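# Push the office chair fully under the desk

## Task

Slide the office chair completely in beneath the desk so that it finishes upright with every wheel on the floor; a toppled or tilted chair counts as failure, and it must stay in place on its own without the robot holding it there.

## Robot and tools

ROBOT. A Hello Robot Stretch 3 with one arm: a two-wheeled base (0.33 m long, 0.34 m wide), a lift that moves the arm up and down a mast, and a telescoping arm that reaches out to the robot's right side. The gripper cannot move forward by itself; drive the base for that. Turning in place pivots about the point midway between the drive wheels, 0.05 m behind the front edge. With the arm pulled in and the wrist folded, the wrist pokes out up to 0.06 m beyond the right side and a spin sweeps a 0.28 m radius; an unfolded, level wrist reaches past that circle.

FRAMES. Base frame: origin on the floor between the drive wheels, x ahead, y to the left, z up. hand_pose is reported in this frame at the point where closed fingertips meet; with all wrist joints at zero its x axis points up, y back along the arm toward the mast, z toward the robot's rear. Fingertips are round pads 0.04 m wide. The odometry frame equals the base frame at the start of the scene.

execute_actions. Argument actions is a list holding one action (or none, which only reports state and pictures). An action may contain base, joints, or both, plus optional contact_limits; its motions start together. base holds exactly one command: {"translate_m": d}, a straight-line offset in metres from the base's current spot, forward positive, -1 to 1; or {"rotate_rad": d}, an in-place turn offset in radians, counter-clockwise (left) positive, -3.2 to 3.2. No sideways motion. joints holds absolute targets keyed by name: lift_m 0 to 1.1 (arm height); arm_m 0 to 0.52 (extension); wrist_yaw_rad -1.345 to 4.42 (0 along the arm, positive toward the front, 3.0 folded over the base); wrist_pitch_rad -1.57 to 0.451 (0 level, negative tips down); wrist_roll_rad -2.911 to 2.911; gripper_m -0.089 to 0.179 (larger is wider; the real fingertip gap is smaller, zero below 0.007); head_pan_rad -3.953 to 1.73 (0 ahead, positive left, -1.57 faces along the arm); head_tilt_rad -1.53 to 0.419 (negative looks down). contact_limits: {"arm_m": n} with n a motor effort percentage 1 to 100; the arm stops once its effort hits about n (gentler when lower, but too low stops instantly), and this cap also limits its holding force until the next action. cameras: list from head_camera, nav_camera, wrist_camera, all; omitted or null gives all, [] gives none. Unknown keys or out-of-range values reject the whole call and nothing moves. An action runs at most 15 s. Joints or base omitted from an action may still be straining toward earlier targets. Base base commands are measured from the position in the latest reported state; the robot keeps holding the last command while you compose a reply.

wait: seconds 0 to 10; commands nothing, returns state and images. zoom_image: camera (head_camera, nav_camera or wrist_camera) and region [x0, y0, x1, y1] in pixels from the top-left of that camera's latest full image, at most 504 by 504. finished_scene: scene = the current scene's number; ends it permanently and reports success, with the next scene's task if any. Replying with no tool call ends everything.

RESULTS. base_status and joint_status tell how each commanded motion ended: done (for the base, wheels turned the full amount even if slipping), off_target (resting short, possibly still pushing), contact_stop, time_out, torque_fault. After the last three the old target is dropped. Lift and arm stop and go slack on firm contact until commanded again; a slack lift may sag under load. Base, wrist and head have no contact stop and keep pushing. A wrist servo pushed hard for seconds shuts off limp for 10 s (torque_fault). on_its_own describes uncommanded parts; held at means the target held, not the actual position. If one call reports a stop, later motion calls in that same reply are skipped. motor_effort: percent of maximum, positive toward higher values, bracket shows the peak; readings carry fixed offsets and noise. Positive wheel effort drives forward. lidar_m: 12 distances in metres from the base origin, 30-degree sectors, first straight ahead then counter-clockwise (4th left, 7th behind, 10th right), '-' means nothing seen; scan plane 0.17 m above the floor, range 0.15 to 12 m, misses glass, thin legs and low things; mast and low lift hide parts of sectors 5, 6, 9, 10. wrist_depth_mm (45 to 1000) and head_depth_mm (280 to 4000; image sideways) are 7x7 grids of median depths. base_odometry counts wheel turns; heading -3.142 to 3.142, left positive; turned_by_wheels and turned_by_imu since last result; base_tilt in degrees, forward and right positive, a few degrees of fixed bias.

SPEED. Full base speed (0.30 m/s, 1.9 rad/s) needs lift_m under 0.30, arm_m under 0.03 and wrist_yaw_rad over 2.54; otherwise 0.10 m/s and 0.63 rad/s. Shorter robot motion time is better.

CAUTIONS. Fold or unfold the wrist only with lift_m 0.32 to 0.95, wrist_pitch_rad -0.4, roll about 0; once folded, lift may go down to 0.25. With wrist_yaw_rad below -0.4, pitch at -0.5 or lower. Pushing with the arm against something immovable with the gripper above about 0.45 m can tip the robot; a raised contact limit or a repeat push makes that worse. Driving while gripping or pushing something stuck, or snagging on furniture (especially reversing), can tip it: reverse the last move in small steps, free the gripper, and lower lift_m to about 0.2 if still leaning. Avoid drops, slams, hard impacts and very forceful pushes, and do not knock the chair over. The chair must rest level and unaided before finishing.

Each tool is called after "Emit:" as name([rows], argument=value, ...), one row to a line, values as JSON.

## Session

Emit:
execute_actions([
  {"joints":{"head_tilt_rad":-0.5}},
], cameras=["nav_camera"])

Emit:
execute_actions([
  {"joints":{"head_pan_rad":-3.14}},
], cameras=["nav_camera"])

Scene clock: 0.87 s.
base_odometry: x=+0.000 y=+0.000 heading=+0.000 (m, m, rad; odometry frame)
turned_by_wheels: +0.000 (rad since the last result)
turned_by_imu: +0.000 (rad since the last result)
base_tilt: forward=-1.0 right=-1.3 (deg)
lidar_m: 1.25 1.25 1.43 1.10 1.09 1.26 2.27 2.23 2.87 1.23 1.24 1.47
head_depth_mm: 1129 1245 1373 1555 1730 1523 1263 / 1105 1210 1340 1504 1704 1524 1262 / 1074 1175 1303 1445 1650 1530 1256 / 1048 1146 1264 1404 1586 1515 1261 / 1025 1121 1226 1357 1527 1520 1263 / 1001 1083 1196 1324 1477 1510 1264 / 981 1066 1164 1287 1432 1518 1266
base_status: not commanded
joint_positions: lift_m=+0.591 arm_m=-0.002 wrist_yaw_rad=+2.918 wrist_pitch_rad=-0.450 wrist_roll_rad=-0.018 gripper_m=+0.037 head_pan_rad=-0.016 head_tilt_rad=-0.493
joint_status: all done
motor_effort: left_wheel=+0(0) right_wheel=+0(0) lift_m=+38(38) arm_m=+0(0) wrist_yaw_rad=+0(0) wrist_pitch_rad=+4(4) wrist_roll_rad=+0(0) gripper_m=+0(0) head_pan_rad=+0(1) head_tilt_rad=-3(40) (%)
hand_pose: x=+0.0277 y=+0.0718 z=+0.5965 quat_wxyz=(+0.233, +0.696, +0.082, +0.674) (m; base frame)
wrist_depth_mm: 774 923 - - - - - / 881 - - - - - - / 909 - - - - - - / - - - - - - - / - - - - - 952 912 / 867 849 - 811 - 823 800 / 739 739 701 727 705 699 703
pictures: nav_camera (sideways: a quarter turn counterclockwise sets it upright)
Images, in order (width x height): nav_camera 672x504.

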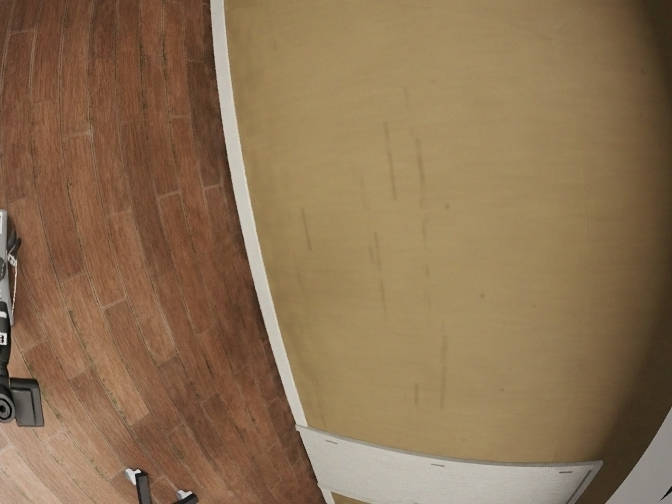

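Scene clock: 2.90 s.
base_odometry: x=+0.000 y=+0.000 heading=+0.000 (m, m, rad; odometry frame)
turned_by_wheels: +0.000 (rad since the last result)
turned_by_imu: +0.000 (rad since the last result)
base_tilt: forward=-1.0 right=-1.4 (deg)
lidar_m: 1.25 1.25 1.44 1.10 1.10 1.27 2.27 2.22 2.87 1.23 1.23 1.47
head_depth_mm: 2270 2522 2747 2592 1910 1532 1267 / 2226 2419 2678 2605 1921 1524 1271 / 2178 2384 2605 2579 1906 1515 1260 / 2132 2273 2510 2480 1920 1520 1263 / 2083 2236 2470 2438 1907 1524 1263 / 2046 2207 2387 2409 1908 1523 1261 / 2006 2139 2351 2441 1916 1526 1270
base_status: not commanded
joint_positions: lift_m=+0.591 arm_m=-0.002 wrist_yaw_rad=+2.918 wrist_pitch_rad=-0.450 wrist_roll_rad=-0.018 gripper_m=+0.037 head_pan_rad=-3.133 head_tilt_rad=-0.494
joint_status: all done
motor_effort: left_wheel=+0(0) right_wheel=+0(0) lift_m=+38(38) arm_m=+0(0) wrist_yaw_rad=+0(1) wrist_pitch_rad=+5(4) wrist_roll_rad=+0(1) gripper_m=+0(0) head_pan_rad=-4(32) head_tilt_rad=-4(4) (%)
hand_pose: x=+0.0277 y=+0.0718 z=+0.5965 quat_wxyz=(+0.233, +0.696, +0.082, +0.674) (m; base frame)
wrist_depth_mm: 786 916 - - - - - / 867 - - - - - - / 917 - - - - - - / - - - - - - - / - - - - - 938 934 / 876 873 - 844 - 803 783 / 762 730 720 718 704 700 692
pictures: nav_camera (sideways: a quarter turn counterclockwise sets it upright)
Images, in order (width x height): nav_camera 672x504.

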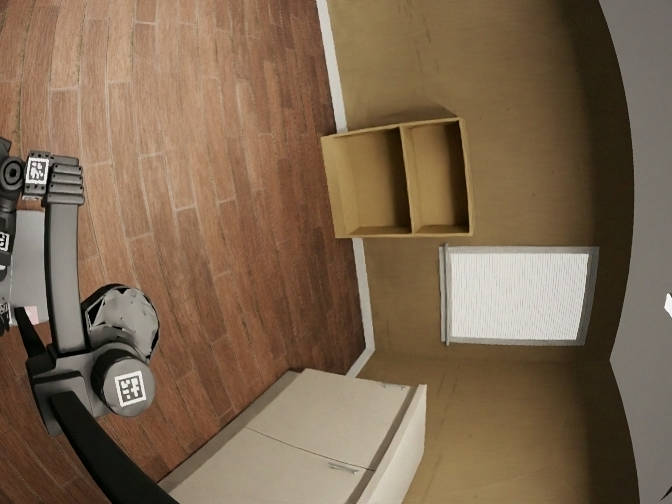

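Emit:
execute_actions([
  {"joints":{"head_pan_rad":-1.4}},
], cameras=["nav_camera"])

Scene clock: 4.43 s.
base_odometry: x=+0.000 y=+0.000 heading=+0.000 (m, m, rad; odometry frame)
turned_by_wheels: +0.000 (rad since the last result)
turned_by_imu: +0.000 (rad since the last result)
base_tilt: forward=-1.0 right=-1.3 (deg)
lidar_m: 1.25 1.25 1.43 1.10 1.10 1.26 2.27 2.23 2.87 1.24 1.24 1.47
head_depth_mm: 2550 2713 3072 2584 1926 1527 1264 / 2516 2700 3068 2590 1902 1529 1268 / 2499 2718 3022 2597 1688 1477 1266 / 2523 2669 2925 2509 1326 1526 1261 / 2497 2725 1443 1503 1377 1436 1264 / 2479 2740 1215 1292 1716 1517 1265 / 2494 2672 2947 2601 1924 1510 1261
base_status: not commanded
joint_positions: lift_m=+0.591 arm_m=-0.002 wrist_yaw_rad=+2.918 wrist_pitch_rad=-0.450 wrist_roll_rad=-0.018 gripper_m=+0.037 head_pan_rad=-1.407 head_tilt_rad=-0.494
joint_status: all done
motor_effort: left_wheel=+0(0) right_wheel=+0(0) lift_m=+38(38) arm_m=+0(0) wrist_yaw_rad=+0(0) wrist_pitch_rad=+4(4) wrist_roll_rad=+0(0) gripper_m=+0(0) head_pan_rad=+2(31) head_tilt_rad=-5(3) (%)
hand_pose: x=+0.0277 y=+0.0718 z=+0.5965 quat_wxyz=(+0.233, +0.696, +0.082, +0.674) (m; base frame)
wrist_depth_mm: 797 922 - - - - - / 849 - - - - - - / 908 - - - - - - / - - - - - - - / - - - - - 931 936 / 876 872 - 811 - 788 777 / 749 744 728 725 701 688 689
pictures: nav_camera (sideways: a quarter turn counterclockwise sets it upright)
Images, in order (width x height): nav_camera 672x504.

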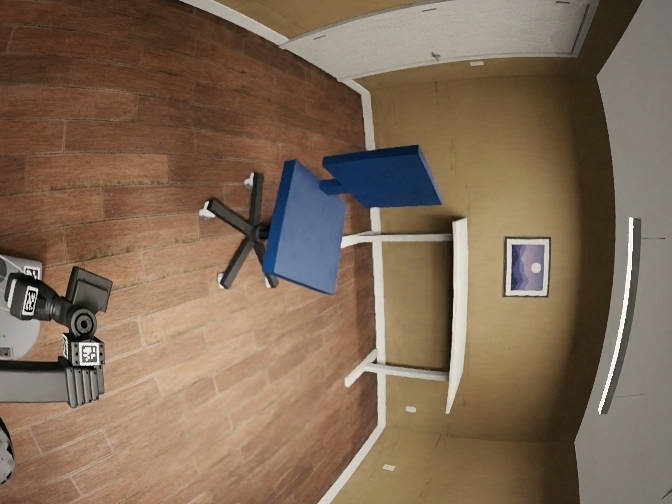

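Emit:
execute_actions([
  {"base":{"rotate_rad":-1.4},"joints":{"lift_m":0.65,"wrist_pitch_rad":-0.4}},
], cameras=[])

Emit:
execute_actions([
  {"base":{"translate_m":0.5},"joints":{"wrist_yaw_rad":-0.35,"gripper_m":0.15}},
], cameras=[])

Emit:
execute_actions([
  {"base":{"rotate_rad":1.57},"joints":{"wrist_pitch_rad":0,"head_pan_rad":-1.57,"head_tilt_rad":-0.6}},
], cameras=[])

Emit:
execute_actions([
  {"base":{"translate_m":0.45}},
], cameras=["nav_camera","wrist_camera"])

Scene clock: 7.90 s.
base_odometry: x=+0.000 y=+0.000 heading=-1.400 (m, m, rad; odometry frame)
turned_by_wheels: -1.400 (rad since the last result)
turned_by_imu: -1.408 (rad since the last result)
base_tilt: forward=-1.1 right=-1.2 (deg)
lidar_m: 1.23 2.02 1.35 1.25 1.27 1.17 1.10 1.11 1.43 2.23 2.54 2.94
head_depth_mm: 2040 2146 2350 2452 1919 1525 1263 / 2057 2180 2411 2418 1911 1528 1262 / 2060 2189 2428 2457 1914 1517 1262 / 2100 2235 2458 2456 1913 1524 1262 / 2127 2310 2542 2605 1901 1514 1260 / 2136 2333 2567 2572 1898 1516 1269 / 2170 2368 2631 2577 1911 1515 1266
base_status: done
joint_positions: lift_m=+0.649 arm_m=-0.002 wrist_yaw_rad=+2.918 wrist_pitch_rad=-0.419 wrist_roll_rad=-0.018 gripper_m=+0.037 head_pan_rad=-1.407 head_tilt_rad=-0.494
joint_status: all done
motor_effort: left_wheel=+2(6) right_wheel=-2(6) lift_m=+60(65) arm_m=+0(0) wrist_yaw_rad=-1(0) wrist_pitch_rad=+5(6) wrist_roll_rad=+0(1) gripper_m=+0(0) head_pan_rad=+3(2) head_tilt_rad=-4(4) (%)
hand_pose: x=+0.0286 y=+0.0758 z=+0.6617 quat_wxyz=(+0.223, +0.697, +0.071, +0.677) (m; base frame)
wrist_depth_mm: 939 - - - - - - / - - - - - - - / - - - - - - - / - - - - - - - / - - - - - - - / 957 938 - 916 - 887 879 / 828 823 800 794 765 763 767
pictures: none
No camera images: the call's "cameras" was empty. Leave "cameras" out to get every camera's image.

Scene clock: 14.30 s.
base_odometry: x=+0.085 y=-0.493 heading=-1.400 (m, m, rad; odometry frame)
turned_by_wheels: +0.000 (rad since the last result)
turned_by_imu: +0.004 (rad since the last result)
base_tilt: forward=-1.1 right=-1.4 (deg)
lidar_m: 0.74 2.07 1.41 1.31 1.32 1.68 1.59 1.62 2.38 2.17 2.49 2.50
head_depth_mm: 1981 2117 2256 2374 1919 1518 1268 / 2012 2126 2312 2358 1900 1533 1264 / 2025 2197 2414 2574 1911 1523 1264 / 2061 2235 2447 2563 1909 1517 1266 / 2068 2257 2486 2565 1899 1513 1262 / 2097 2280 2498 2581 1907 1521 1264 / 2123 2322 2573 2589 1906 1517 1267
base_status: done
joint_positions: lift_m=+0.649 arm_m=-0.002 wrist_yaw_rad=-0.348 wrist_pitch_rad=-0.419 wrist_roll_rad=-0.018 gripper_m=+0.150 head_pan_rad=-1.407 head_tilt_rad=-0.494
joint_status: all done
motor_effort: left_wheel=+1(7) right_wheel=-2(3) lift_m=+60(61) arm_m=+0(0) wrist_yaw_rad=-1(2) wrist_pitch_rad=+5(5) wrist_roll_rad=+0(0) gripper_m=+0(83) head_pan_rad=+2(2) head_tilt_rad=-3(3) (%)
hand_pose: x=-0.0981 y=-0.3536 z=+0.6617 quat_wxyz=(+0.662, +0.028, -0.700, -0.265) (m; base frame)
wrist_depth_mm: - - - - - - - / - - - - - - - / - - - - - - - / - - - - - - - / - - - - - - - / 939 - 938 931 901 873 866 / 834 803 795 770 781 794 743
pictures: none
No camera images: the call's "cameras" was empty. Leave "cameras" out to get every camera's image.

Scene clock: 17.73 s.
base_odometry: x=+0.085 y=-0.493 heading=+0.170 (m, m, rad; odometry frame)
turned_by_wheels: +1.570 (rad since the last result)
turned_by_imu: +1.580 (rad since the last result)
base_tilt: forward=-1.1 right=-1.3 (deg)
lidar_m: 1.31 1.33 1.68 1.59 1.61 2.38 2.16 2.49 2.50 0.74 2.07 1.41
head_depth_mm: 2129 2368 2603 2200 1715 1409 1193 / 2121 2356 2618 2210 1660 1416 1226 / 2108 2349 2626 2201 1103 926 1127 / 2096 1964 2592 2195 1100 902 1149 / 2112 2326 2510 2049 1096 902 1148 / 2097 2315 911 977 1047 950 1199 / 2064 2303 804 814 884 1316 1199
base_status: done
joint_positions: lift_m=+0.649 arm_m=-0.002 wrist_yaw_rad=-0.349 wrist_pitch_rad=-0.023 wrist_roll_rad=-0.018 gripper_m=+0.150 head_pan_rad=-1.563 head_tilt_rad=-0.593
joint_status: all done
motor_effort: left_wheel=-2(6) right_wheel=+3(6) lift_m=+60(60) arm_m=+0(0) wrist_yaw_rad=-1(2) wrist_pitch_rad=+6(6) wrist_roll_rad=+0(0) gripper_m=+1(0) head_pan_rad=-3(15) head_tilt_rad=-5(19) (%)
hand_pose: x=-0.1089 y=-0.3831 z=+0.7581 quat_wxyz=(+0.701, -0.113, -0.691, -0.132) (m; base frame)
wrist_depth_mm: - - - - - - - / 581 - - - - - - / 583 - - - - - - / 581 - - - - - - / 587 - - - - - - / - - 686 - - - - / 537 512 527 - - - -
pictures: none
No camera images: the call's "cameras" was empty. Leave "cameras" out to get every camera's image.

Scene clock: 23.63 s.
base_odometry: x=+0.529 y=-0.417 heading=+0.170 (m, m, rad; odometry frame)
turned_by_wheels: +0.000 (rad since the last result)
turned_by_imu: +0.003 (rad since the last result)
base_tilt: forward=-0.9 right=-1.4 (deg)
lidar_m: 0.86 0.87 1.11 1.63 1.65 2.14 2.61 2.94 0.81 2.13 1.38 0.93
head_depth_mm: 2105 2320 2620 2211 1100 902 1153 / 2089 2244 848 836 1035 926 1226 / 2089 2287 2581 2124 1623 1262 1229 / 2065 2293 2566 2189 1718 1413 1200 / 2048 2288 2546 2200 1724 1414 1195 / 2055 2289 2530 2214 1717 1415 1199 / 2052 2273 2511 2228 1724 1412 1201
base_status: done
joint_positions: lift_m=+0.649 arm_m=-0.002 wrist_yaw_rad=-0.349 wrist_pitch_rad=-0.023 wrist_roll_rad=-0.018 gripper_m=+0.150 head_pan_rad=-1.563 head_tilt_rad=-0.593
joint_status: not commanded
motor_effort: left_wheel=-2(4) right_wheel=+2(6) lift_m=+60(60) arm_m=-1(0) wrist_yaw_rad=-2(0) wrist_pitch_rad=+6(6) wrist_roll_rad=+0(0) gripper_m=+0(0) head_pan_rad=-3(3) head_tilt_rad=-5(5) (%)
hand_pose: x=-0.1089 y=-0.3831 z=+0.7581 quat_wxyz=(+0.701, -0.113, -0.691, -0.132) (m; base frame)
wrist_depth_mm: - - 372 - - - - / - - 364 - - - - / - - 442 - - - - / - - 426 - - - - / - - 417 - - - - / - - - 689 668 674 - / - - - 523 522 502 -
pictures: nav_camera (sideways: a quarter turn counterclockwise sets it upright), wrist_camera
Images, in order (width x height): nav_camera 672x504, wrist_camera 644x364.

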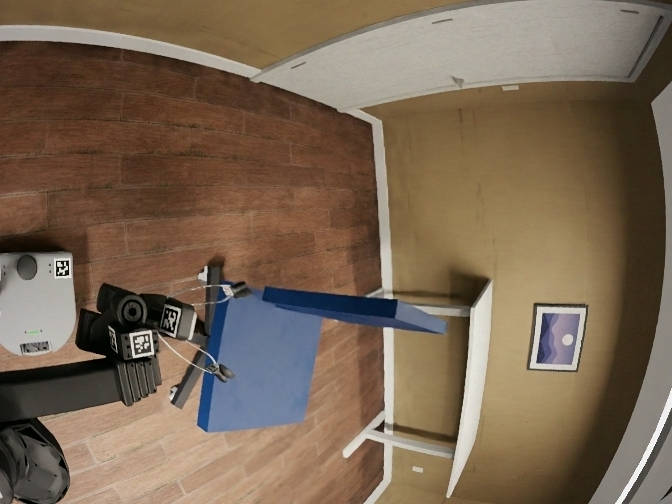

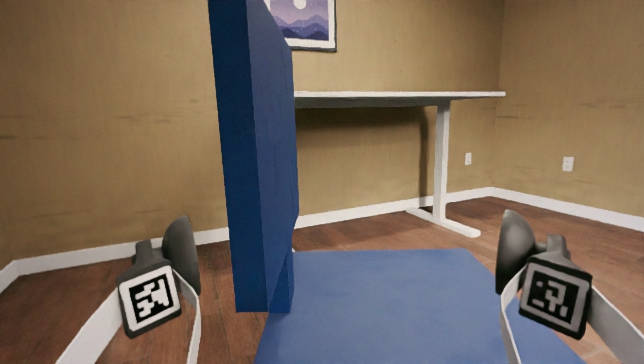

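Emit:
execute_actions([
  {"base":{"translate_m":0.02},"joints":{"arm_m":0.24}},
], cameras=["wrist_camera"])

Emit:
execute_actions([
  {"joints":{"gripper_m":-0.03}},
], cameras=[])

Emit:
execute_actions([
  {"base":{"translate_m":-0.3},"joints":{"arm_m":0.1,"wrist_yaw_rad":0.4}},
], cameras=[])

Emit:
execute_actions([
  {"base":{"translate_m":-0.35},"joints":{"arm_m":0.15,"wrist_yaw_rad":1.0,"gripper_m":-0.04}},
], cameras=[])

Emit:
execute_actions([
  {"base":{"translate_m":-0.4},"joints":{"arm_m":0.38,"wrist_yaw_rad":1.9,"gripper_m":-0.03,"head_pan_rad":-1.2}},
], cameras=["nav_camera"])

Scene clock: 26.93 s.
base_odometry: x=+0.548 y=-0.413 heading=+0.170 (m, m, rad; odometry frame)
turned_by_wheels: +0.000 (rad since the last result)
turned_by_imu: +0.000 (rad since the last result)
base_tilt: forward=-1.1 right=-1.4 (deg)
lidar_m: 0.84 0.85 1.08 1.63 1.66 2.14 2.64 2.96 0.81 2.13 1.35 0.91
head_depth_mm: 2074 2318 2556 2205 1098 925 1188 / 2086 2285 2038 712 1033 - 1172 / 2088 2298 2569 2206 1770 - 1200 / 2059 2304 2565 2176 1721 1411 1196 / 2057 2261 2560 2213 1726 1412 1195 / 2053 2277 2550 2228 1723 1409 1207 / 2039 2257 2483 2210 1719 1411 1201
base_status: done
joint_positions: lift_m=+0.649 arm_m=+0.240 wrist_yaw_rad=-0.350 wrist_pitch_rad=-0.022 wrist_roll_rad=-0.018 gripper_m=+0.150 head_pan_rad=-1.563 head_tilt_rad=-0.593
joint_status: all done
motor_effort: left_wheel=-2(4) right_wheel=+2(7) lift_m=+60(61) arm_m=+2(4) wrist_yaw_rad=+1(1) wrist_pitch_rad=+6(6) wrist_roll_rad=+0(1) gripper_m=+0(0) head_pan_rad=-4(3) head_tilt_rad=-5(5) (%)
hand_pose: x=-0.1090 y=-0.6248 z=+0.7583 quat_wxyz=(+0.701, -0.114, -0.691, -0.132) (m; base frame)
wrist_depth_mm: - - - 125 - - - / - - - 130 - - - / - - - 133 - - - / - - - 138 - - - / - - - 142 - - - / - - - 148 - - - / - - - 152 516 499 480
pictures: wrist_camera
Images, in order (width x height): wrist_camera 644x364.

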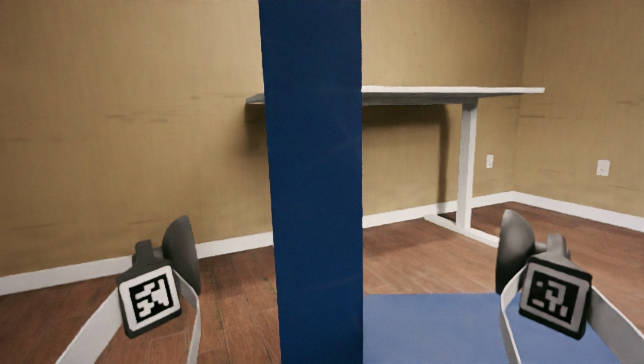

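Scene clock: 29.23 s.
base_odometry: x=+0.548 y=-0.413 heading=+0.170 (m, m, rad; odometry frame)
turned_by_wheels: +0.000 (rad since the last result)
turned_by_imu: +0.000 (rad since the last result)
base_tilt: forward=-1.2 right=-1.3 (deg)
lidar_m: 0.84 0.85 1.09 1.64 1.66 2.14 2.63 2.96 0.82 2.13 1.35 0.90
head_depth_mm: 2086 2308 2566 2190 1102 923 1189 / 2086 2292 2044 705 1038 - 1178 / 2074 2316 2550 2204 1766 - 1200 / 2080 2287 2557 2208 1717 1419 1202 / 2057 2285 2542 2209 1722 1417 1199 / 2068 2279 2524 2212 1713 1414 1203 / 2039 2241 2504 2207 1728 1411 1199
base_status: not commanded
joint_positions: lift_m=+0.649 arm_m=+0.240 wrist_yaw_rad=-0.333 wrist_pitch_rad=-0.022 wrist_roll_rad=-0.018 gripper_m=-0.029 head_pan_rad=-1.563 head_tilt_rad=-0.593
joint_status: all done
motor_effort: left_wheel=+2(2) right_wheel=-2(8) lift_m=+60(60) arm_m=+2(2) wrist_yaw_rad=-10(13) wrist_pitch_rad=+6(6) wrist_roll_rad=+1(0) gripper_m=-29(100) head_pan_rad=-3(3) head_tilt_rad=-6(4) (%)
hand_pose: x=-0.1049 y=-0.6264 z=+0.7583 quat_wxyz=(+0.702, -0.108, -0.692, -0.126) (m; base frame)
wrist_depth_mm: - - - 121 - - - / - - - 125 - - - / - - - 129 - - - / - - - 133 - - - / - - - 137 - - - / - - - 142 - - - / - - - 148 501 509 500
pictures: none
No camera images: the call's "cameras" was empty. Leave "cameras" out to get every camera's image.

Scene clock: 33.60 s.
base_odometry: x=+0.253 y=-0.464 heading=+0.170 (m, m, rad; odometry frame)
turned_by_wheels: +0.000 (rad since the last result)
turned_by_imu: -0.108 (rad since the last result)
base_tilt: forward=-1.0 right=-1.5 (deg)
lidar_m: 1.12 1.12 1.34 1.58 1.59 1.91 2.35 2.65 2.61 0.75 2.05 1.26
head_depth_mm: 2196 2493 2733 2214 1716 1415 1251 / 2158 2449 2691 2185 1667 1307 - / 2151 2387 2640 2201 1095 950 - / 2118 2049 2595 2208 1096 926 1145 / 2098 2335 2599 1976 603 746 1101 / 2085 2294 2545 608 763 1316 1194 / 2050 2267 798 855 1669 1416 1200
base_status: done
joint_positions: lift_m=+0.649 arm_m=+0.100 wrist_yaw_rad=+0.502 wrist_pitch_rad=-0.022 wrist_roll_rad=-0.018 gripper_m=-0.008 head_pan_rad=-1.563 head_tilt_rad=-0.594
joint_status: wrist_yaw_rad off_target (ended at +0.502, target +0.400); the others done
on_its_own: wrist_yaw_rad is held at +0.487, not at your +0.400, by its stall guard, which is not easing now; gripper_m is held at -0.009, not at your -0.030, by its stall guard, which is still easing
motor_effort: left_wheel=+2(41) right_wheel=-3(43) lift_m=+60(60) arm_m=+3(9) wrist_yaw_rad=-10(65) wrist_pitch_rad=+6(6) wrist_roll_rad=+0(0) gripper_m=-10(37) head_pan_rad=-3(3) head_tilt_rad=-3(5) (%)
hand_pose: x=+0.1016 y=-0.4686 z=+0.7582 quat_wxyz=(+0.693, +0.182, -0.676, +0.170) (m; base frame)
wrist_depth_mm: - - - 131 - - - / - - - 135 - - - / - - - 139 - - - / - - - 143 - - - / - - - 148 - - - / - - - 154 - 694 - / - - - 160 518 503 531
pictures: none
No camera images: the call's "cameras" was empty. Leave "cameras" out to get every camera's image.

Scene clock: 38.70 s.
base_odometry: x=-0.092 y=-0.523 heading=+0.170 (m, m, rad; odometry frame)
turned_by_wheels: +0.000 (rad since the last result)
turned_by_imu: -0.001 (rad since the last result)
base_tilt: forward=-1.0 right=-1.3 (deg)
lidar_m: 1.46 1.46 1.74 1.51 1.52 1.83 2.01 2.31 2.49 2.17 0.83 1.65
head_depth_mm: 2269 2503 2719 2187 1705 1442 1220 / 2223 2501 2729 2195 1717 1486 1163 / 2214 2458 2713 2195 1722 1438 1152 / 2163 2416 2674 2191 1717 1461 1174 / 2157 2356 2613 2188 1137 1323 1152 / 2120 2361 2616 2201 1094 919 1175 / 2101 2313 2568 2209 1098 859 1148
base_status: done
joint_positions: lift_m=+0.649 arm_m=+0.150 wrist_yaw_rad=+0.999 wrist_pitch_rad=-0.021 wrist_roll_rad=-0.018 gripper_m=-0.030 head_pan_rad=-1.563 head_tilt_rad=-0.594
joint_status: gripper_m off_target (ended at -0.030, target -0.040); the others done
on_its_own: gripper_m is held at -0.031, not at your -0.040, by its stall guard, which is not easing now
motor_effort: left_wheel=+0(16) right_wheel=-1(16) lift_m=+59(60) arm_m=+0(6) wrist_yaw_rad=+1(59) wrist_pitch_rad=+6(6) wrist_roll_rad=+0(0) gripper_m=-13(100) head_pan_rad=-3(2) head_tilt_rad=-4(5) (%)
hand_pose: x=+0.1936 y=-0.4334 z=+0.7586 quat_wxyz=(+0.630, +0.342, -0.611, +0.335) (m; base frame)
wrist_depth_mm: - - - - - - - / - - - - - - - / - - - 251 - - - / - - - 258 - - - / - - - 260 - - - / - - - - 711 678 - / - - - 485 516 511 -
pictures: none
No camera images: the call's "cameras" was empty. Leave "cameras" out to get every camera's image.

Scene clock: 44.03 s.
base_odometry: x=-0.487 y=-0.591 heading=+0.170 (m, m, rad; odometry frame)
turned_by_wheels: +0.000 (rad since the last result)
turned_by_imu: -0.001 (rad since the last result)
base_tilt: forward=-1.0 right=-1.3 (deg)
lidar_m: 1.85 1.85 1.61 1.43 1.44 1.83 1.82 1.92 2.29 2.41 2.28 1.08
head_depth_mm: 2137 2371 2631 2197 1836 1397 1199 / 2164 2421 2671 2197 1840 1379 1195 / 2209 2477 2721 2197 1720 1407 1196 / 2300 2503 2776 2204 1769 1416 1198 / 2332 2600 2812 2197 1617 1403 1192 / 2380 2639 2896 1409 1211 1369 1197 / 2458 2767 2907 1409 1100 1376 1203
base_status: done
joint_positions: lift_m=+0.649 arm_m=+0.380 wrist_yaw_rad=+1.899 wrist_pitch_rad=-0.021 wrist_roll_rad=-0.018 gripper_m=-0.030 head_pan_rad=-1.207 head_tilt_rad=-0.594
joint_status: all done
motor_effort: left_wheel=+0(4) right_wheel=+0(5) lift_m=+60(60) arm_m=+3(4) wrist_yaw_rad=+1(1) wrist_pitch_rad=+6(6) wrist_roll_rad=+0(0) gripper_m=-12(13) head_pan_rad=+3(22) head_tilt_rad=-3(3) (%)
hand_pose: x=+0.2207 y=-0.4423 z=+0.7586 quat_wxyz=(+0.422, +0.574, -0.402, +0.576) (m; base frame)
wrist_depth_mm: - - - - - - - / - - - - - 785 - / - - - - - 811 - / - - - - - - - / - - - - - 859 - / - - - - 708 648 648 / - - - - - 528 498
pictures: nav_camera (sideways: a quarter turn counterclockwise sets it upright)
Images, in order (width x height): nav_camera 672x504.

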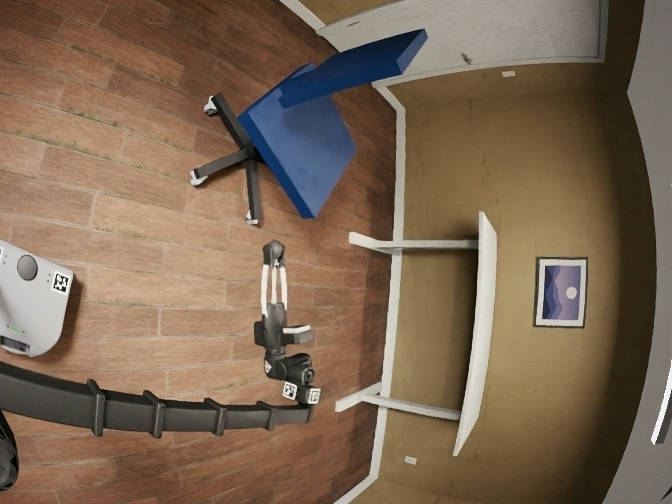

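Emit:
execute_actions([
  {"base":{"rotate_rad":-0.26},"joints":{"arm_m":0,"wrist_yaw_rad":3.0,"wrist_pitch_rad":-0.4,"gripper_m":0.17}},
], cameras=[])

Emit:
execute_actions([
  {"joints":{"lift_m":0.28}},
], cameras=[])

Emit:
execute_actions([
  {"base":{"translate_m":1.0}},
], cameras=[])

Emit:
execute_actions([
  {"base":{"translate_m":0.42}},
], cameras=[])

Emit:
execute_actions([
  {"base":{"rotate_rad":-1.79},"joints":{"lift_m":0.34,"head_pan_rad":-0.3,"head_tilt_rad":-0.8}},
], cameras=["nav_camera"])

Scene clock: 48.47 s.
base_odometry: x=-0.487 y=-0.591 heading=-0.090 (m, m, rad; odometry frame)
turned_by_wheels: -0.260 (rad since the last result)
turned_by_imu: -0.261 (rad since the last result)
base_tilt: forward=-1.0 right=-1.4 (deg)
lidar_m: 1.90 1.85 1.95 1.47 1.45 1.52 1.81 1.61 2.02 2.41 2.29 1.08
head_depth_mm: 2250 2197 2739 2213 1718 1415 1200 / 2238 2499 2766 2212 1709 1404 1196 / 2212 2493 2753 2197 1716 1405 1196 / 2220 2500 2731 2209 1716 1405 1193 / 2204 2454 2734 2216 1719 1414 1201 / 2198 2422 2659 2185 1717 1403 1202 / 2218 2450 2699 2210 1211 1386 1202
base_status: done
joint_positions: lift_m=+0.649 arm_m=+0.000 wrist_yaw_rad=+2.999 wrist_pitch_rad=-0.414 wrist_roll_rad=-0.018 gripper_m=+0.170 head_pan_rad=-1.207 head_tilt_rad=-0.594
joint_status: all done
motor_effort: left_wheel=+2(6) right_wheel=-2(8) lift_m=+59(60) arm_m=-2(1) wrist_yaw_rad=+1(1) wrist_pitch_rad=+4(6) wrist_roll_rad=+0(0) gripper_m=+0(81) head_pan_rad=+2(3) head_tilt_rad=-4(3) (%)
hand_pose: x=+0.0108 y=+0.0773 z=+0.6629 quat_wxyz=(+0.194, +0.694, +0.097, +0.686) (m; base frame)
wrist_depth_mm: - - - - - - - / - - - - - - - / - - - - - - - / - - - - - - - / - - - - - - - / - - 902 900 916 886 - / 836 806 816 778 788 765 734
pictures: none
No camera images: the call's "cameras" was empty. Leave "cameras" out to get every camera's image.

Scene clock: 52.67 s.
base_odometry: x=-0.487 y=-0.591 heading=-0.090 (m, m, rad; odometry frame)
turned_by_wheels: +0.000 (rad since the last result)
turned_by_imu: +0.000 (rad since the last result)
base_tilt: forward=-1.1 right=-1.2 (deg)
lidar_m: 1.90 1.84 1.94 1.47 1.45 1.52 1.82 1.88 2.01 2.40 2.29 1.07
head_depth_mm: 2286 2208 2741 2188 1709 1411 1197 / 2250 2510 2721 2202 1718 1412 1199 / 2229 2501 2731 2211 1707 1409 1197 / 2218 2498 2740 2189 1725 1406 1199 / 2208 2473 2718 2192 1718 1411 1196 / 2205 2405 2646 2197 1713 1420 1195 / 2205 2469 2704 2189 1215 1396 1203
base_status: not commanded
joint_positions: lift_m=+0.281 arm_m=+0.000 wrist_yaw_rad=+2.999 wrist_pitch_rad=-0.415 wrist_roll_rad=-0.018 gripper_m=+0.170 head_pan_rad=-1.207 head_tilt_rad=-0.594
joint_status: all done
motor_effort: left_wheel=+2(2) right_wheel=-2(2) lift_m=+14(55) arm_m=-2(2) wrist_yaw_rad=+0(1) wrist_pitch_rad=+4(4) wrist_roll_rad=+0(0) gripper_m=+0(1) head_pan_rad=+3(2) head_tilt_rad=-4(5) (%)
hand_pose: x=+0.0108 y=+0.0772 z=+0.2942 quat_wxyz=(+0.194, +0.694, +0.098, +0.686) (m; base frame)
wrist_depth_mm: - - - - - - - / - - - - - - - / - - - 965 931 889 877 / 768 785 740 727 719 694 679 / 616 637 594 585 583 567 567 / 522 - - 517 487 480 - / 454 - - - 418 412 400
pictures: none
No camera images: the call's "cameras" was empty. Leave "cameras" out to get every camera's image.

Scene clock: 57.70 s.
base_odometry: x=+0.509 y=-0.680 heading=-0.090 (m, m, rad; odometry frame)
turned_by_wheels: +0.000 (rad since the last result)
turned_by_imu: +0.007 (rad since the last result)
base_tilt: forward=-1.0 right=-1.4 (deg)
lidar_m: 0.98 0.96 1.02 1.45 1.91 1.98 2.82 2.55 2.49 0.49 2.25 1.28
head_depth_mm: 1903 1877 2351 2187 1715 357 400 / 1895 1723 2269 2117 1704 375 445 / 1875 2080 2336 2210 1726 415 503 / 1875 2069 2306 2203 424 465 578 / 1856 2055 2326 2205 447 533 750 / 1841 2049 2283 2202 1724 1407 1203 / 1845 2035 2286 2193 1725 1409 1202
base_status: done
joint_positions: lift_m=+0.281 arm_m=+0.000 wrist_yaw_rad=+2.999 wrist_pitch_rad=-0.415 wrist_roll_rad=-0.018 gripper_m=+0.170 head_pan_rad=-1.207 head_tilt_rad=-0.594
joint_status: not commanded
motor_effort: left_wheel=+1(10) right_wheel=-2(5) lift_m=+14(14) arm_m=-2(2) wrist_yaw_rad=-1(2) wrist_pitch_rad=+4(4) wrist_roll_rad=+0(0) gripper_m=+0(0) head_pan_rad=+2(3) head_tilt_rad=-3(4) (%)
hand_pose: x=+0.0107 y=+0.0773 z=+0.2941 quat_wxyz=(+0.194, +0.694, +0.098, +0.686) (m; base frame)
wrist_depth_mm: - - - - - 910 727 / - - - - - 921 777 / - - - 950 940 881 781 / 778 777 733 718 725 693 691 / 628 619 593 584 577 571 565 / 526 - - 514 486 473 - / 447 - - - 423 417 397
pictures: none
No camera images: the call's "cameras" was empty. Leave "cameras" out to get every camera's image.

Scene clock: 60.83 s.
base_odometry: x=+0.928 y=-0.718 heading=-0.090 (m, m, rad; odometry frame)
turned_by_wheels: +0.000 (rad since the last result)
turned_by_imu: +0.003 (rad since the last result)
base_tilt: forward=-1.1 right=-1.3 (deg)
lidar_m: 0.60 0.59 0.62 0.89 2.10 2.18 2.96 3.17 0.65 1.82 1.91 0.79
head_depth_mm: 1740 1918 2151 2183 1708 1413 1193 / 1723 1911 2161 2197 1709 1412 1198 / 1713 1906 2136 2203 1706 1414 1196 / 1703 1904 2135 2204 1726 1409 1199 / 1710 1884 2096 2194 1711 1412 1200 / 1683 1867 2087 2222 1726 1402 1204 / 1684 1843 1938 1829 1660 1412 1200
base_status: done
joint_positions: lift_m=+0.281 arm_m=+0.000 wrist_yaw_rad=+2.999 wrist_pitch_rad=-0.415 wrist_roll_rad=-0.018 gripper_m=+0.170 head_pan_rad=-1.207 head_tilt_rad=-0.594
joint_status: not commanded
motor_effort: left_wheel=+1(9) right_wheel=-1(5) lift_m=+14(15) arm_m=-2(2) wrist_yaw_rad=+1(1) wrist_pitch_rad=+4(4) wrist_roll_rad=+0(0) gripper_m=+0(0) head_pan_rad=+3(2) head_tilt_rad=-5(5) (%)
hand_pose: x=+0.0106 y=+0.0772 z=+0.2941 quat_wxyz=(+0.194, +0.694, +0.098, +0.686) (m; base frame)
wrist_depth_mm: - - - - 718 557 464 / - - - - 778 594 485 / - - - 966 822 625 507 / 783 757 724 726 713 637 515 / 627 626 595 581 575 567 519 / 516 - - 518 489 480 - / 454 - - - 414 419 403
pictures: none
No camera images: the call's "cameras" was empty. Leave "cameras" out to get every camera's image.

Scene clock: 64.27 s.
base_odometry: x=+0.928 y=-0.718 heading=-1.879 (m, m, rad; odometry frame)
turned_by_wheels: -1.790 (rad since the last result)
turned_by_imu: -1.799 (rad since the last result)
base_tilt: forward=-1.0 right=-1.3 (deg)
lidar_m: 1.83 2.06 0.99 0.65 0.59 0.59 0.73 1.44 2.07 2.56 2.97 0.65
head_depth_mm: 2798 2784 2130 513 688 1240 1112 / 2951 2796 2139 481 629 1118 1099 / 3176 2766 2163 457 582 837 1116 / 2960 2663 2158 1082 934 1162 1115 / 2598 2713 2143 1750 1446 1271 1116 / 2352 2528 2153 1750 1471 1270 1116 / 2126 2308 2163 1752 1473 1274 1121
base_status: done
joint_positions: lift_m=+0.339 arm_m=+0.000 wrist_yaw_rad=+2.999 wrist_pitch_rad=-0.415 wrist_roll_rad=-0.018 gripper_m=+0.170 head_pan_rad=-0.307 head_tilt_rad=-0.790
joint_status: all done
motor_effort: left_wheel=+2(8) right_wheel=-2(7) lift_m=+60(65) arm_m=-2(2) wrist_yaw_rad=+0(1) wrist_pitch_rad=+4(4) wrist_roll_rad=+1(0) gripper_m=+0(0) head_pan_rad=+2(31) head_tilt_rad=-5(30) (%)
hand_pose: x=+0.0106 y=+0.0772 z=+0.3526 quat_wxyz=(+0.194, +0.694, +0.098, +0.686) (m; base frame)
wrist_depth_mm: 439 - 633 791 - - - / 460 501 678 839 - - - / 481 541 745 900 - - - / 514 588 763 821 835 792 780 / 534 599 679 668 650 650 644 / 543 - 564 557 556 539 - / 513 488 - - 477 469 460
pictures: nav_camera (sideways: a quarter turn counterclockwise sets it upright)
Images, in order (width x height): nav_camera 672x504.

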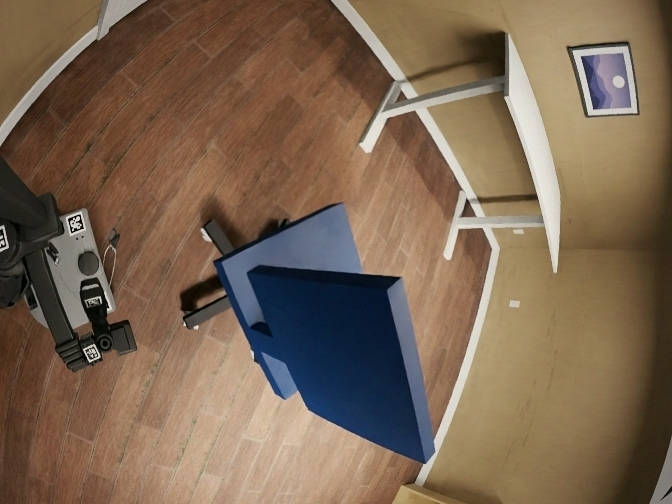

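Emit:
execute_actions([
  {"base":{"rotate_rad":0.1},"joints":{"wrist_yaw_rad":1.57,"arm_m":0.2}},
], cameras=[])

Emit:
execute_actions([
  {"joints":{"lift_m":0.15,"wrist_pitch_rad":0}},
], cameras=["wrist_camera"])

Scene clock: 67.10 s.
base_odometry: x=+0.928 y=-0.718 heading=-1.780 (m, m, rad; odometry frame)
turned_by_wheels: +0.100 (rad since the last result)
turned_by_imu: +0.101 (rad since the last result)
base_tilt: forward=-1.1 right=-1.3 (deg)
lidar_m: 1.82 2.06 0.88 0.62 0.59 0.60 0.79 1.86 2.11 2.79 2.96 0.65
head_depth_mm: 2887 2762 2123 467 611 1191 1113 / 3121 2789 2133 451 579 834 1077 / 2904 2595 2120 1053 618 822 1112 / 2634 2726 2145 1649 1002 1216 1116 / 2381 2582 2138 1733 1464 1273 1115 / 2169 2395 2135 1738 1474 1266 1116 / 1964 2129 2034 1737 1471 1276 1118
base_status: done
joint_positions: lift_m=+0.339 arm_m=+0.200 wrist_yaw_rad=+1.571 wrist_pitch_rad=-0.415 wrist_roll_rad=-0.018 gripper_m=+0.170 head_pan_rad=-0.307 head_tilt_rad=-0.790
joint_status: all done
motor_effort: left_wheel=-2(6) right_wheel=+3(5) lift_m=+61(60) arm_m=+2(5) wrist_yaw_rad=-1(1) wrist_pitch_rad=+4(4) wrist_roll_rad=+0(0) gripper_m=+0(0) head_pan_rad=+2(2) head_tilt_rad=-6(7) (%)
hand_pose: x=+0.2034 y=-0.3448 z=+0.3526 quat_wxyz=(+0.596, +0.589, -0.381, +0.391) (m; base frame)
wrist_depth_mm: 223 215 214 211 207 206 205 / - - - 449 - - - / - - - - - - - / 882 845 854 682 749 799 798 / 725 724 554 561 560 517 651 / 587 - 563 547 554 538 - / 508 482 491 473 475 461 454
pictures: none
No camera images: the call's "cameras" was empty. Leave "cameras" out to get every camera's image.

Scene clock: 69.67 s.
base_odometry: x=+0.928 y=-0.718 heading=-1.780 (m, m, rad; odometry frame)
turned_by_wheels: +0.000 (rad since the last result)
turned_by_imu: +0.000 (rad since the last result)
base_tilt: forward=-1.1 right=-1.4 (deg)
lidar_m: 1.83 2.06 0.88 0.62 0.59 0.60 0.79 1.86 2.12 2.79 2.95 0.65
head_depth_mm: 2907 2764 2126 468 613 1197 1114 / 3109 2783 2123 451 580 838 1087 / 2886 2584 2145 1051 617 819 1111 / 2637 2723 2136 1653 1002 1213 1114 / 2352 2563 2143 1733 1471 1268 1118 / 2157 2414 2155 1743 1466 1273 1116 / 1956 2138 2029 1752 1473 1269 1116
base_status: not commanded
joint_positions: lift_m=+0.151 arm_m=+0.200 wrist_yaw_rad=+1.571 wrist_pitch_rad=-0.022 wrist_roll_rad=-0.018 gripper_m=+0.170 head_pan_rad=-0.307 head_tilt_rad=-0.790
joint_status: all done
motor_effort: left_wheel=-2(2) right_wheel=+3(3) lift_m=+14(53) arm_m=+2(2) wrist_yaw_rad=+0(1) wrist_pitch_rad=+6(7) wrist_roll_rad=+1(1) gripper_m=+0(0) head_pan_rad=+3(2) head_tilt_rad=-6(5) (%)
hand_pose: x=+0.2343 y=-0.3447 z=+0.2597 quat_wxyz=(+0.510, +0.501, -0.489, +0.499) (m; base frame)
wrist_depth_mm: - 283 290 302 310 321 - / - - - 436 - - - / - - - - - - - / - - - - - - - / 954 - 910 610 704 849 884 / 656 - 455 474 471 422 - / 500 459 478 451 472 463 421
pictures: wrist_camera
Images, in order (width x height): wrist_camera 644x364.

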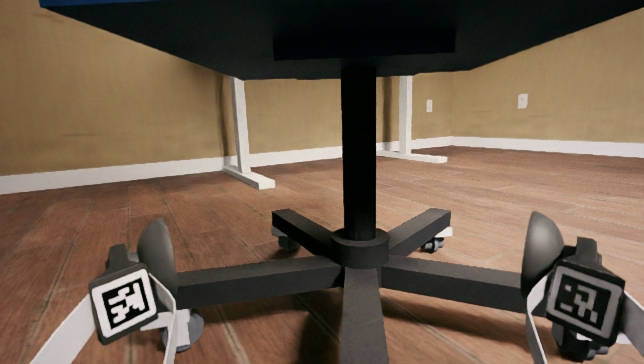

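Good line. Approach and grip.

Emit:
execute_actions([
  {"base":{"translate_m":0.34},"joints":{"arm_m":0.22}},
], cameras=["wrist_camera"])

Emit:
execute_actions([
  {"joints":{"gripper_m":-0.03}},
], cameras=[])

Emit:
execute_actions([
  {"base":{"translate_m":0.6}},
], cameras=["nav_camera"])

Scene clock: 74.40 s.
base_odometry: x=+0.857 y=-1.051 heading=-1.780 (m, m, rad; odometry frame)
turned_by_wheels: +0.000 (rad since the last result)
turned_by_imu: +0.002 (rad since the last result)
base_tilt: forward=-1.1 right=-1.2 (deg)
lidar_m: 1.49 1.78 1.15 0.82 0.78 0.79 1.05 2.35 2.40 2.86 0.41 2.33
head_depth_mm: 2710 2748 2141 1732 1455 802 707 / 2870 2773 2144 1734 1465 801 708 / 2376 2511 2146 1742 1467 818 1060 / 2245 2511 2147 1744 1471 1261 1114 / 1296 2313 2144 1746 1476 1268 1119 / 1213 2062 2158 1701 1478 1269 1118 / 1135 1853 1908 1749 1476 1273 1118
base_status: done
joint_positions: lift_m=+0.151 arm_m=+0.220 wrist_yaw_rad=+1.571 wrist_pitch_rad=-0.022 wrist_roll_rad=-0.018 gripper_m=+0.170 head_pan_rad=-0.307 head_tilt_rad=-0.790
joint_status: all done
motor_effort: left_wheel=-2(4) right_wheel=+2(6) lift_m=+14(13) arm_m=+2(2) wrist_yaw_rad=-1(3) wrist_pitch_rad=+6(6) wrist_roll_rad=+1(0) gripper_m=+0(0) head_pan_rad=+3(2) head_tilt_rad=-5(7) (%)
hand_pose: x=+0.2343 y=-0.3647 z=+0.2597 quat_wxyz=(+0.510, +0.501, -0.489, +0.499) (m; base frame)
wrist_depth_mm: - 284 261 113 110 325 - / - - - 117 115 - - / - - - 121 118 - - / - - - 126 123 - - / 996 - 912 130 127 854 837 / 659 - 632 137 132 561 - / 499 469 362 144 138 332 441
pictures: wrist_camera
Images, in order (width x height): wrist_camera 644x364.

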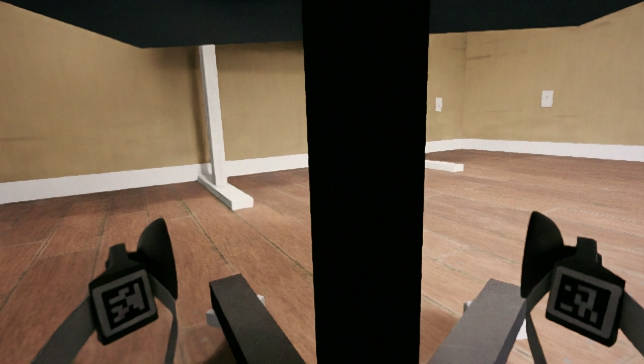

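Scene clock: 76.90 s.
base_odometry: x=+0.857 y=-1.051 heading=-1.779 (m, m, rad; odometry frame)
turned_by_wheels: +0.001 (rad since the last result)
turned_by_imu: +0.001 (rad since the last result)
base_tilt: forward=-1.0 right=-1.4 (deg)
lidar_m: 1.49 1.78 1.15 0.82 0.78 0.80 1.05 2.34 2.41 2.86 0.41 2.33
head_depth_mm: 2743 2746 2138 1734 1459 800 706 / 2838 2775 2157 1723 1464 802 708 / 2363 2505 2133 1733 1458 820 753 / 2260 2541 2148 1732 1458 1265 1116 / 1300 2280 2140 1732 1459 1259 1115 / 1209 2072 2156 1697 1472 1273 1113 / 1131 1823 1936 1748 1474 1264 1119
base_status: not commanded
joint_positions: lift_m=+0.151 arm_m=+0.220 wrist_yaw_rad=+1.547 wrist_pitch_rad=-0.022 wrist_roll_rad=-0.018 gripper_m=-0.029 head_pan_rad=-0.307 head_tilt_rad=-0.790
joint_status: all done
on_its_own: right_wheel is at rest, and its effort (-23) is outside its rest range (-18 to +18); wrist_yaw_rad is at rest, and its effort (+15) is outside its rest range (-12 to +12)
motor_effort: left_wheel=+4(4) right_wheel=-23(23) lift_m=+15(15) arm_m=+0(2) wrist_yaw_rad=+15(18) wrist_pitch_rad=+6(6) wrist_roll_rad=+1(0) gripper_m=-34(100) head_pan_rad=+2(1) head_tilt_rad=-7(6) (%)
hand_pose: x=+0.2342 y=-0.3710 z=+0.2597 quat_wxyz=(+0.516, +0.495, -0.495, +0.493) (m; base frame)
wrist_depth_mm: - 282 287 104 195 323 - / - - - 107 - - - / - - - 111 - - - / - - - 115 - - - / 959 961 916 119 124 861 815 / 655 651 666 122 123 599 594 / 504 498 325 129 295 331 456
pictures: none
No camera images: the call's "cameras" was empty. Leave "cameras" out to get every camera's image.

Scene clock: 83.93 s.
base_odometry: x=+0.733 y=-1.638 heading=-1.780 (m, m, rad; odometry frame)
turned_by_wheels: -0.001 (rad since the last result)
turned_by_imu: -0.006 (rad since the last result)
base_tilt: forward=-1.0 right=-1.5 (deg)
lidar_m: 0.90 1.28 1.31 1.15 1.08 1.13 1.48 2.84 2.90 2.78 0.39 1.78
head_depth_mm: 1108 2588 2135 1723 1465 801 708 / 1044 1782 2022 1724 1463 804 706 / 1046 2115 2155 1745 1468 805 721 / 1059 805 2051 1745 1463 1264 1112 / 1056 739 1914 1741 1461 1268 1120 / 1062 740 1696 1738 1429 1272 1116 / 1066 741 608 1217 1441 1272 1125
base_status: done
joint_positions: lift_m=+0.151 arm_m=+0.220 wrist_yaw_rad=+1.622 wrist_pitch_rad=-0.022 wrist_roll_rad=-0.018 gripper_m=+0.001 head_pan_rad=-0.307 head_tilt_rad=-0.790
joint_status: not commanded
on_its_own: wrist_yaw_rad is held at +1.616, not at your +1.570, by its stall guard, which is not easing now; gripper_m is held at +0.000, not at your -0.030, by its stall guard, which is not easing now; right_wheel is at rest, and its effort (+21) is outside its rest range (-18 to +18)
motor_effort: left_wheel=-8(14) right_wheel=+21(44) lift_m=+15(15) arm_m=+0(0) wrist_yaw_rad=-4(19) wrist_pitch_rad=+6(6) wrist_roll_rad=+0(0) gripper_m=-21(34) head_pan_rad=+3(2) head_tilt_rad=-7(7) (%)
hand_pose: x=+0.2339 y=-0.3518 z=+0.2597 quat_wxyz=(+0.497, +0.514, -0.476, +0.512) (m; base frame)
wrist_depth_mm: - 282 224 98 196 - - / - - - 101 - - - / - - - 104 - - - / - - - 108 - - - / 973 884 - 112 776 867 836 / 647 622 645 115 119 602 589 / 496 487 425 120 450 327 421
pictures: nav_camera (sideways: a quarter turn counterclockwise sets it upright)
Images, in order (width x height): nav_camera 672x504.

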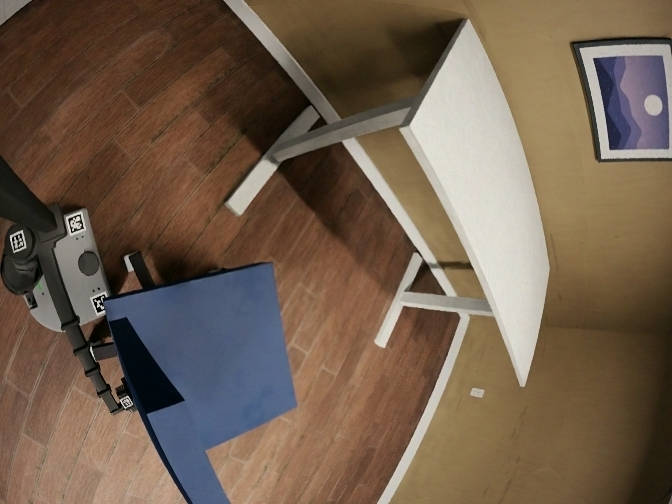

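Emit:
execute_actions([
  {"base":{"translate_m":0.2},"joints":{"gripper_m":-0.04}},
], cameras=[])

Emit:
execute_actions([
  {"base":{"rotate_rad":0.5},"joints":{"gripper_m":-0.03}},
], cameras=["nav_camera"])

Scene clock: 87.13 s.
base_odometry: x=+0.691 y=-1.833 heading=-1.780 (m, m, rad; odometry frame)
turned_by_wheels: -0.001 (rad since the last result)
turned_by_imu: -0.001 (rad since the last result)
base_tilt: forward=-1.0 right=-1.2 (deg)
lidar_m: 0.71 0.71 1.14 1.28 1.20 1.21 1.63 3.01 3.08 2.69 0.38 1.61
head_depth_mm: 1037 833 2111 1735 1456 802 707 / 1048 731 1948 1741 1457 806 708 / 1050 734 1941 1740 1461 804 719 / 1053 734 583 1737 1465 1262 1115 / 1059 739 564 1653 1475 1272 1117 / 1061 739 564 497 1475 1244 1119 / 1019 739 565 458 1129 1269 1118
base_status: done
joint_positions: lift_m=+0.151 arm_m=+0.220 wrist_yaw_rad=+1.622 wrist_pitch_rad=-0.022 wrist_roll_rad=-0.018 gripper_m=-0.029 head_pan_rad=-0.307 head_tilt_rad=-0.791
joint_status: gripper_m off_target (ended at -0.029, target -0.040)
on_its_own: wrist_yaw_rad is held at +1.616, not at your +1.570, by its stall guard, which is not easing now; gripper_m is held at -0.030, not at your -0.040, by its stall guard, which is still easing; right_wheel is at rest, and its effort (+21) is outside its rest range (-18 to +18)
motor_effort: left_wheel=-8(11) right_wheel=+21(41) lift_m=+15(15) arm_m=+1(0) wrist_yaw_rad=-3(6) wrist_pitch_rad=+6(6) wrist_roll_rad=+0(1) gripper_m=-34(100) head_pan_rad=+3(2) head_tilt_rad=-6(4) (%)
hand_pose: x=+0.2340 y=-0.3519 z=+0.2597 quat_wxyz=(+0.497, +0.513, -0.477, +0.512) (m; base frame)
wrist_depth_mm: 735 282 224 98 281 - - / 892 - - 101 - - - / 926 - - 105 - - - / 946 - - 108 - - - / 917 870 - 112 786 850 840 / 652 612 677 116 121 612 593 / 481 464 426 120 445 344 412
pictures: none
No camera images: the call's "cameras" was empty. Leave "cameras" out to get every camera's image.

Scene clock: 88.90 s.
base_odometry: x=+0.691 y=-1.833 heading=-1.281 (m, m, rad; odometry frame)
turned_by_wheels: +0.499 (rad since the last result)
turned_by_imu: +0.380 (rad since the last result)
base_tilt: forward=-1.0 right=-1.3 (deg)
lidar_m: 0.72 1.14 1.33 1.20 1.20 1.45 2.68 2.99 2.77 2.55 0.41 1.29
head_depth_mm: 1032 728 578 1733 1460 802 - / 1042 730 560 1686 931 803 313 / 1048 734 560 1646 1461 1188 721 / 1019 735 562 497 1465 1240 1111 / 991 737 564 497 1397 1272 1117 / 947 739 604 1495 1474 1268 1116 / 924 811 1200 1404 1479 1272 1115
base_status: done
joint_positions: lift_m=+0.151 arm_m=+0.220 wrist_yaw_rad=+1.546 wrist_pitch_rad=-0.022 wrist_roll_rad=-0.018 gripper_m=-0.022 head_pan_rad=-0.307 head_tilt_rad=-0.791
joint_status: gripper_m off_target (ended at -0.022, target -0.030)
on_its_own: wrist_yaw_rad is held at +1.616, not at your +1.570, by its stall guard, which is still easing; gripper_m is held at -0.023, not at your -0.030, by its stall guard, which is still easing
motor_effort: left_wheel=-11(25) right_wheel=+13(47) lift_m=+15(15) arm_m=-3(3) wrist_yaw_rad=+48(71) wrist_pitch_rad=+6(6) wrist_roll_rad=+0(0) gripper_m=-35(39) head_pan_rad=+2(2) head_tilt_rad=-6(6) (%)
hand_pose: x=+0.2342 y=-0.3720 z=+0.2596 quat_wxyz=(+0.517, +0.495, -0.496, +0.492) (m; base frame)
wrist_depth_mm: 911 287 294 104 103 - - / 930 966 - 108 106 - - / 973 - - 112 110 - - / - - - 116 114 - - / 981 947 774 117 115 849 832 / 648 640 588 121 118 605 600 / 493 471 466 128 128 467 457
pictures: nav_camera (sideways: a quarter turn counterclockwise sets it upright)
Images, in order (width x height): nav_camera 672x504.

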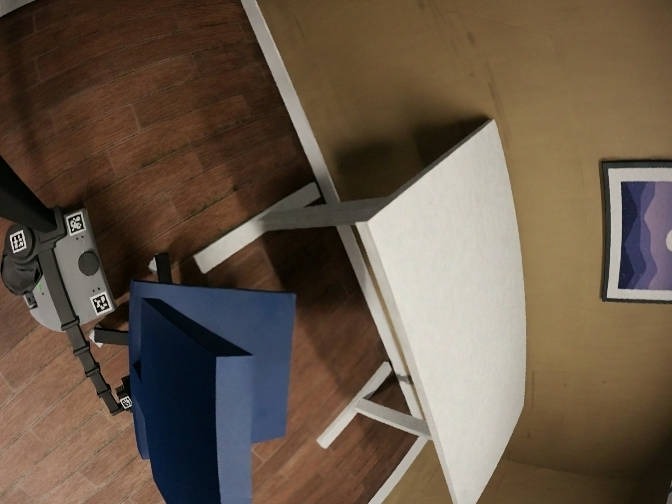

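Emit:
execute_actions([
  {"joints":{"arm_m":0.4,"gripper_m":-0.04}},
], cameras=[])

Emit:
execute_actions([
  {"base":{"translate_m":0.18},"joints":{"gripper_m":-0.03,"head_pan_rad":-0.7}},
], cameras=["nav_camera"])

Scene clock: 91.73 s.
base_odometry: x=+0.691 y=-1.833 heading=-1.279 (m, m, rad; odometry frame)
turned_by_wheels: +0.001 (rad since the last result)
turned_by_imu: +0.002 (rad since the last result)
base_tilt: forward=-1.1 right=-1.2 (deg)
lidar_m: 0.72 1.14 1.34 1.19 1.20 1.45 2.69 3.00 2.77 2.55 0.53 1.28
head_depth_mm: 1035 728 576 1722 927 803 705 / 1043 729 560 1690 1434 1245 1057 / 1048 731 562 1641 1463 1259 1114 / 1016 734 562 496 1437 1238 1115 / 989 737 563 496 1403 1264 1116 / 948 738 605 1496 1476 1265 1119 / 924 812 1198 1395 1470 1273 1122
base_status: not commanded
joint_positions: lift_m=+0.151 arm_m=+0.399 wrist_yaw_rad=+1.687 wrist_pitch_rad=-0.021 wrist_roll_rad=-0.018 gripper_m=-0.028 head_pan_rad=-0.307 head_tilt_rad=-0.791
joint_status: gripper_m off_target (ended at -0.028, target -0.040); the others done
on_its_own: wrist_yaw_rad is held at +1.616, not at your +1.570, by its stall guard, which is still easing; gripper_m is held at -0.030, not at your -0.040, by its stall guard, which is still easing; right_wheel is at rest, and its effort (-22) is outside its rest range (-18 to +18)
motor_effort: left_wheel=+14(16) right_wheel=-22(30) lift_m=+15(15) arm_m=+7(10) wrist_yaw_rad=-49(76) wrist_pitch_rad=+6(6) wrist_roll_rad=+0(0) gripper_m=-37(100) head_pan_rad=+3(3) head_tilt_rad=-6(7) (%)
hand_pose: x=+0.2326 y=-0.5144 z=+0.2601 quat_wxyz=(+0.480, +0.528, -0.460, +0.528) (m; base frame)
wrist_depth_mm: - 282 259 97 280 - - / - - - 100 - - - / - - - 104 - - - / - - - 107 - - - / - 938 746 111 801 865 833 / 663 607 - 114 125 592 599 / 499 465 484 118 449 468 453
pictures: none
No camera images: the call's "cameras" was empty. Leave "cameras" out to get every camera's image.

Scene clock: 94.57 s.
base_odometry: x=+0.743 y=-2.006 heading=-1.281 (m, m, rad; odometry frame)
turned_by_wheels: -0.001 (rad since the last result)
turned_by_imu: -0.015 (rad since the last result)
base_tilt: forward=-1.1 right=-1.3 (deg)
lidar_m: 0.55 0.97 1.14 1.23 1.24 1.48 2.70 3.17 2.85 2.52 0.54 1.09
head_depth_mm: 1031 727 577 1739 930 466 593 / 1045 729 560 1021 927 804 708 / 1056 735 561 456 910 852 1059 / 1054 733 562 456 411 1266 1087 / 1054 738 565 457 383 1237 1104 / 989 739 566 457 384 345 1121 / 920 740 566 458 385 1202 1119
base_status: done
joint_positions: lift_m=+0.151 arm_m=+0.400 wrist_yaw_rad=+1.678 wrist_pitch_rad=-0.021 wrist_roll_rad=-0.018 gripper_m=-0.016 head_pan_rad=-0.693 head_tilt_rad=-0.791
joint_status: gripper_m off_target (ended at -0.016, target -0.030); the others done
on_its_own: wrist_yaw_rad is held at +1.710, not at your +1.570, by its stall guard, which is still easing; gripper_m is held at -0.017, not at your -0.030, by its stall guard, which is still easing; left_wheel is at rest, and its effort (-21) is outside its rest range (-18 to +18); right_wheel is at rest, and its effort (+38) is outside its rest range (-18 to +18)
motor_effort: left_wheel=-21(23) right_wheel=+38(46) lift_m=+15(15) arm_m=-1(7) wrist_yaw_rad=+22(52) wrist_pitch_rad=+6(6) wrist_roll_rad=+0(0) gripper_m=-30(40) head_pan_rad=-4(23) head_tilt_rad=-7(7) (%)
hand_pose: x=+0.2329 y=-0.5178 z=+0.2600 quat_wxyz=(+0.483, +0.526, -0.462, +0.526) (m; base frame)
wrist_depth_mm: 869 286 291 97 105 955 - / 895 901 907 100 109 - - / 912 922 928 103 114 - - / 929 606 - 107 120 - - / 966 597 905 110 113 848 827 / 660 574 648 113 114 616 599 / 457 488 475 119 428 466 457
pictures: nav_camera (sideways: a quarter turn counterclockwise sets it upright)
Images, in order (width x height): nav_camera 672x504.

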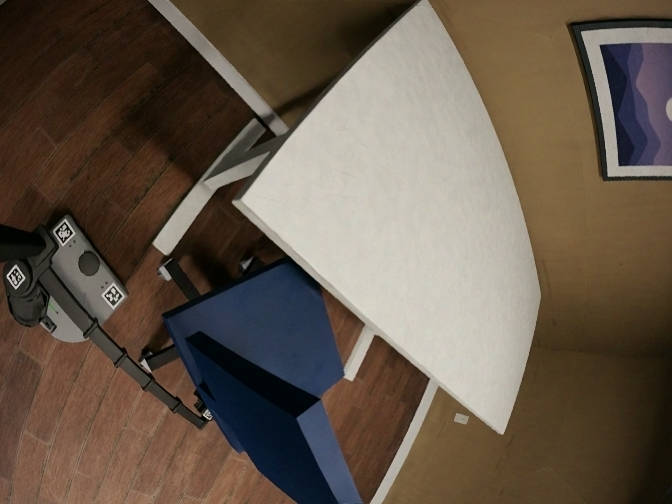

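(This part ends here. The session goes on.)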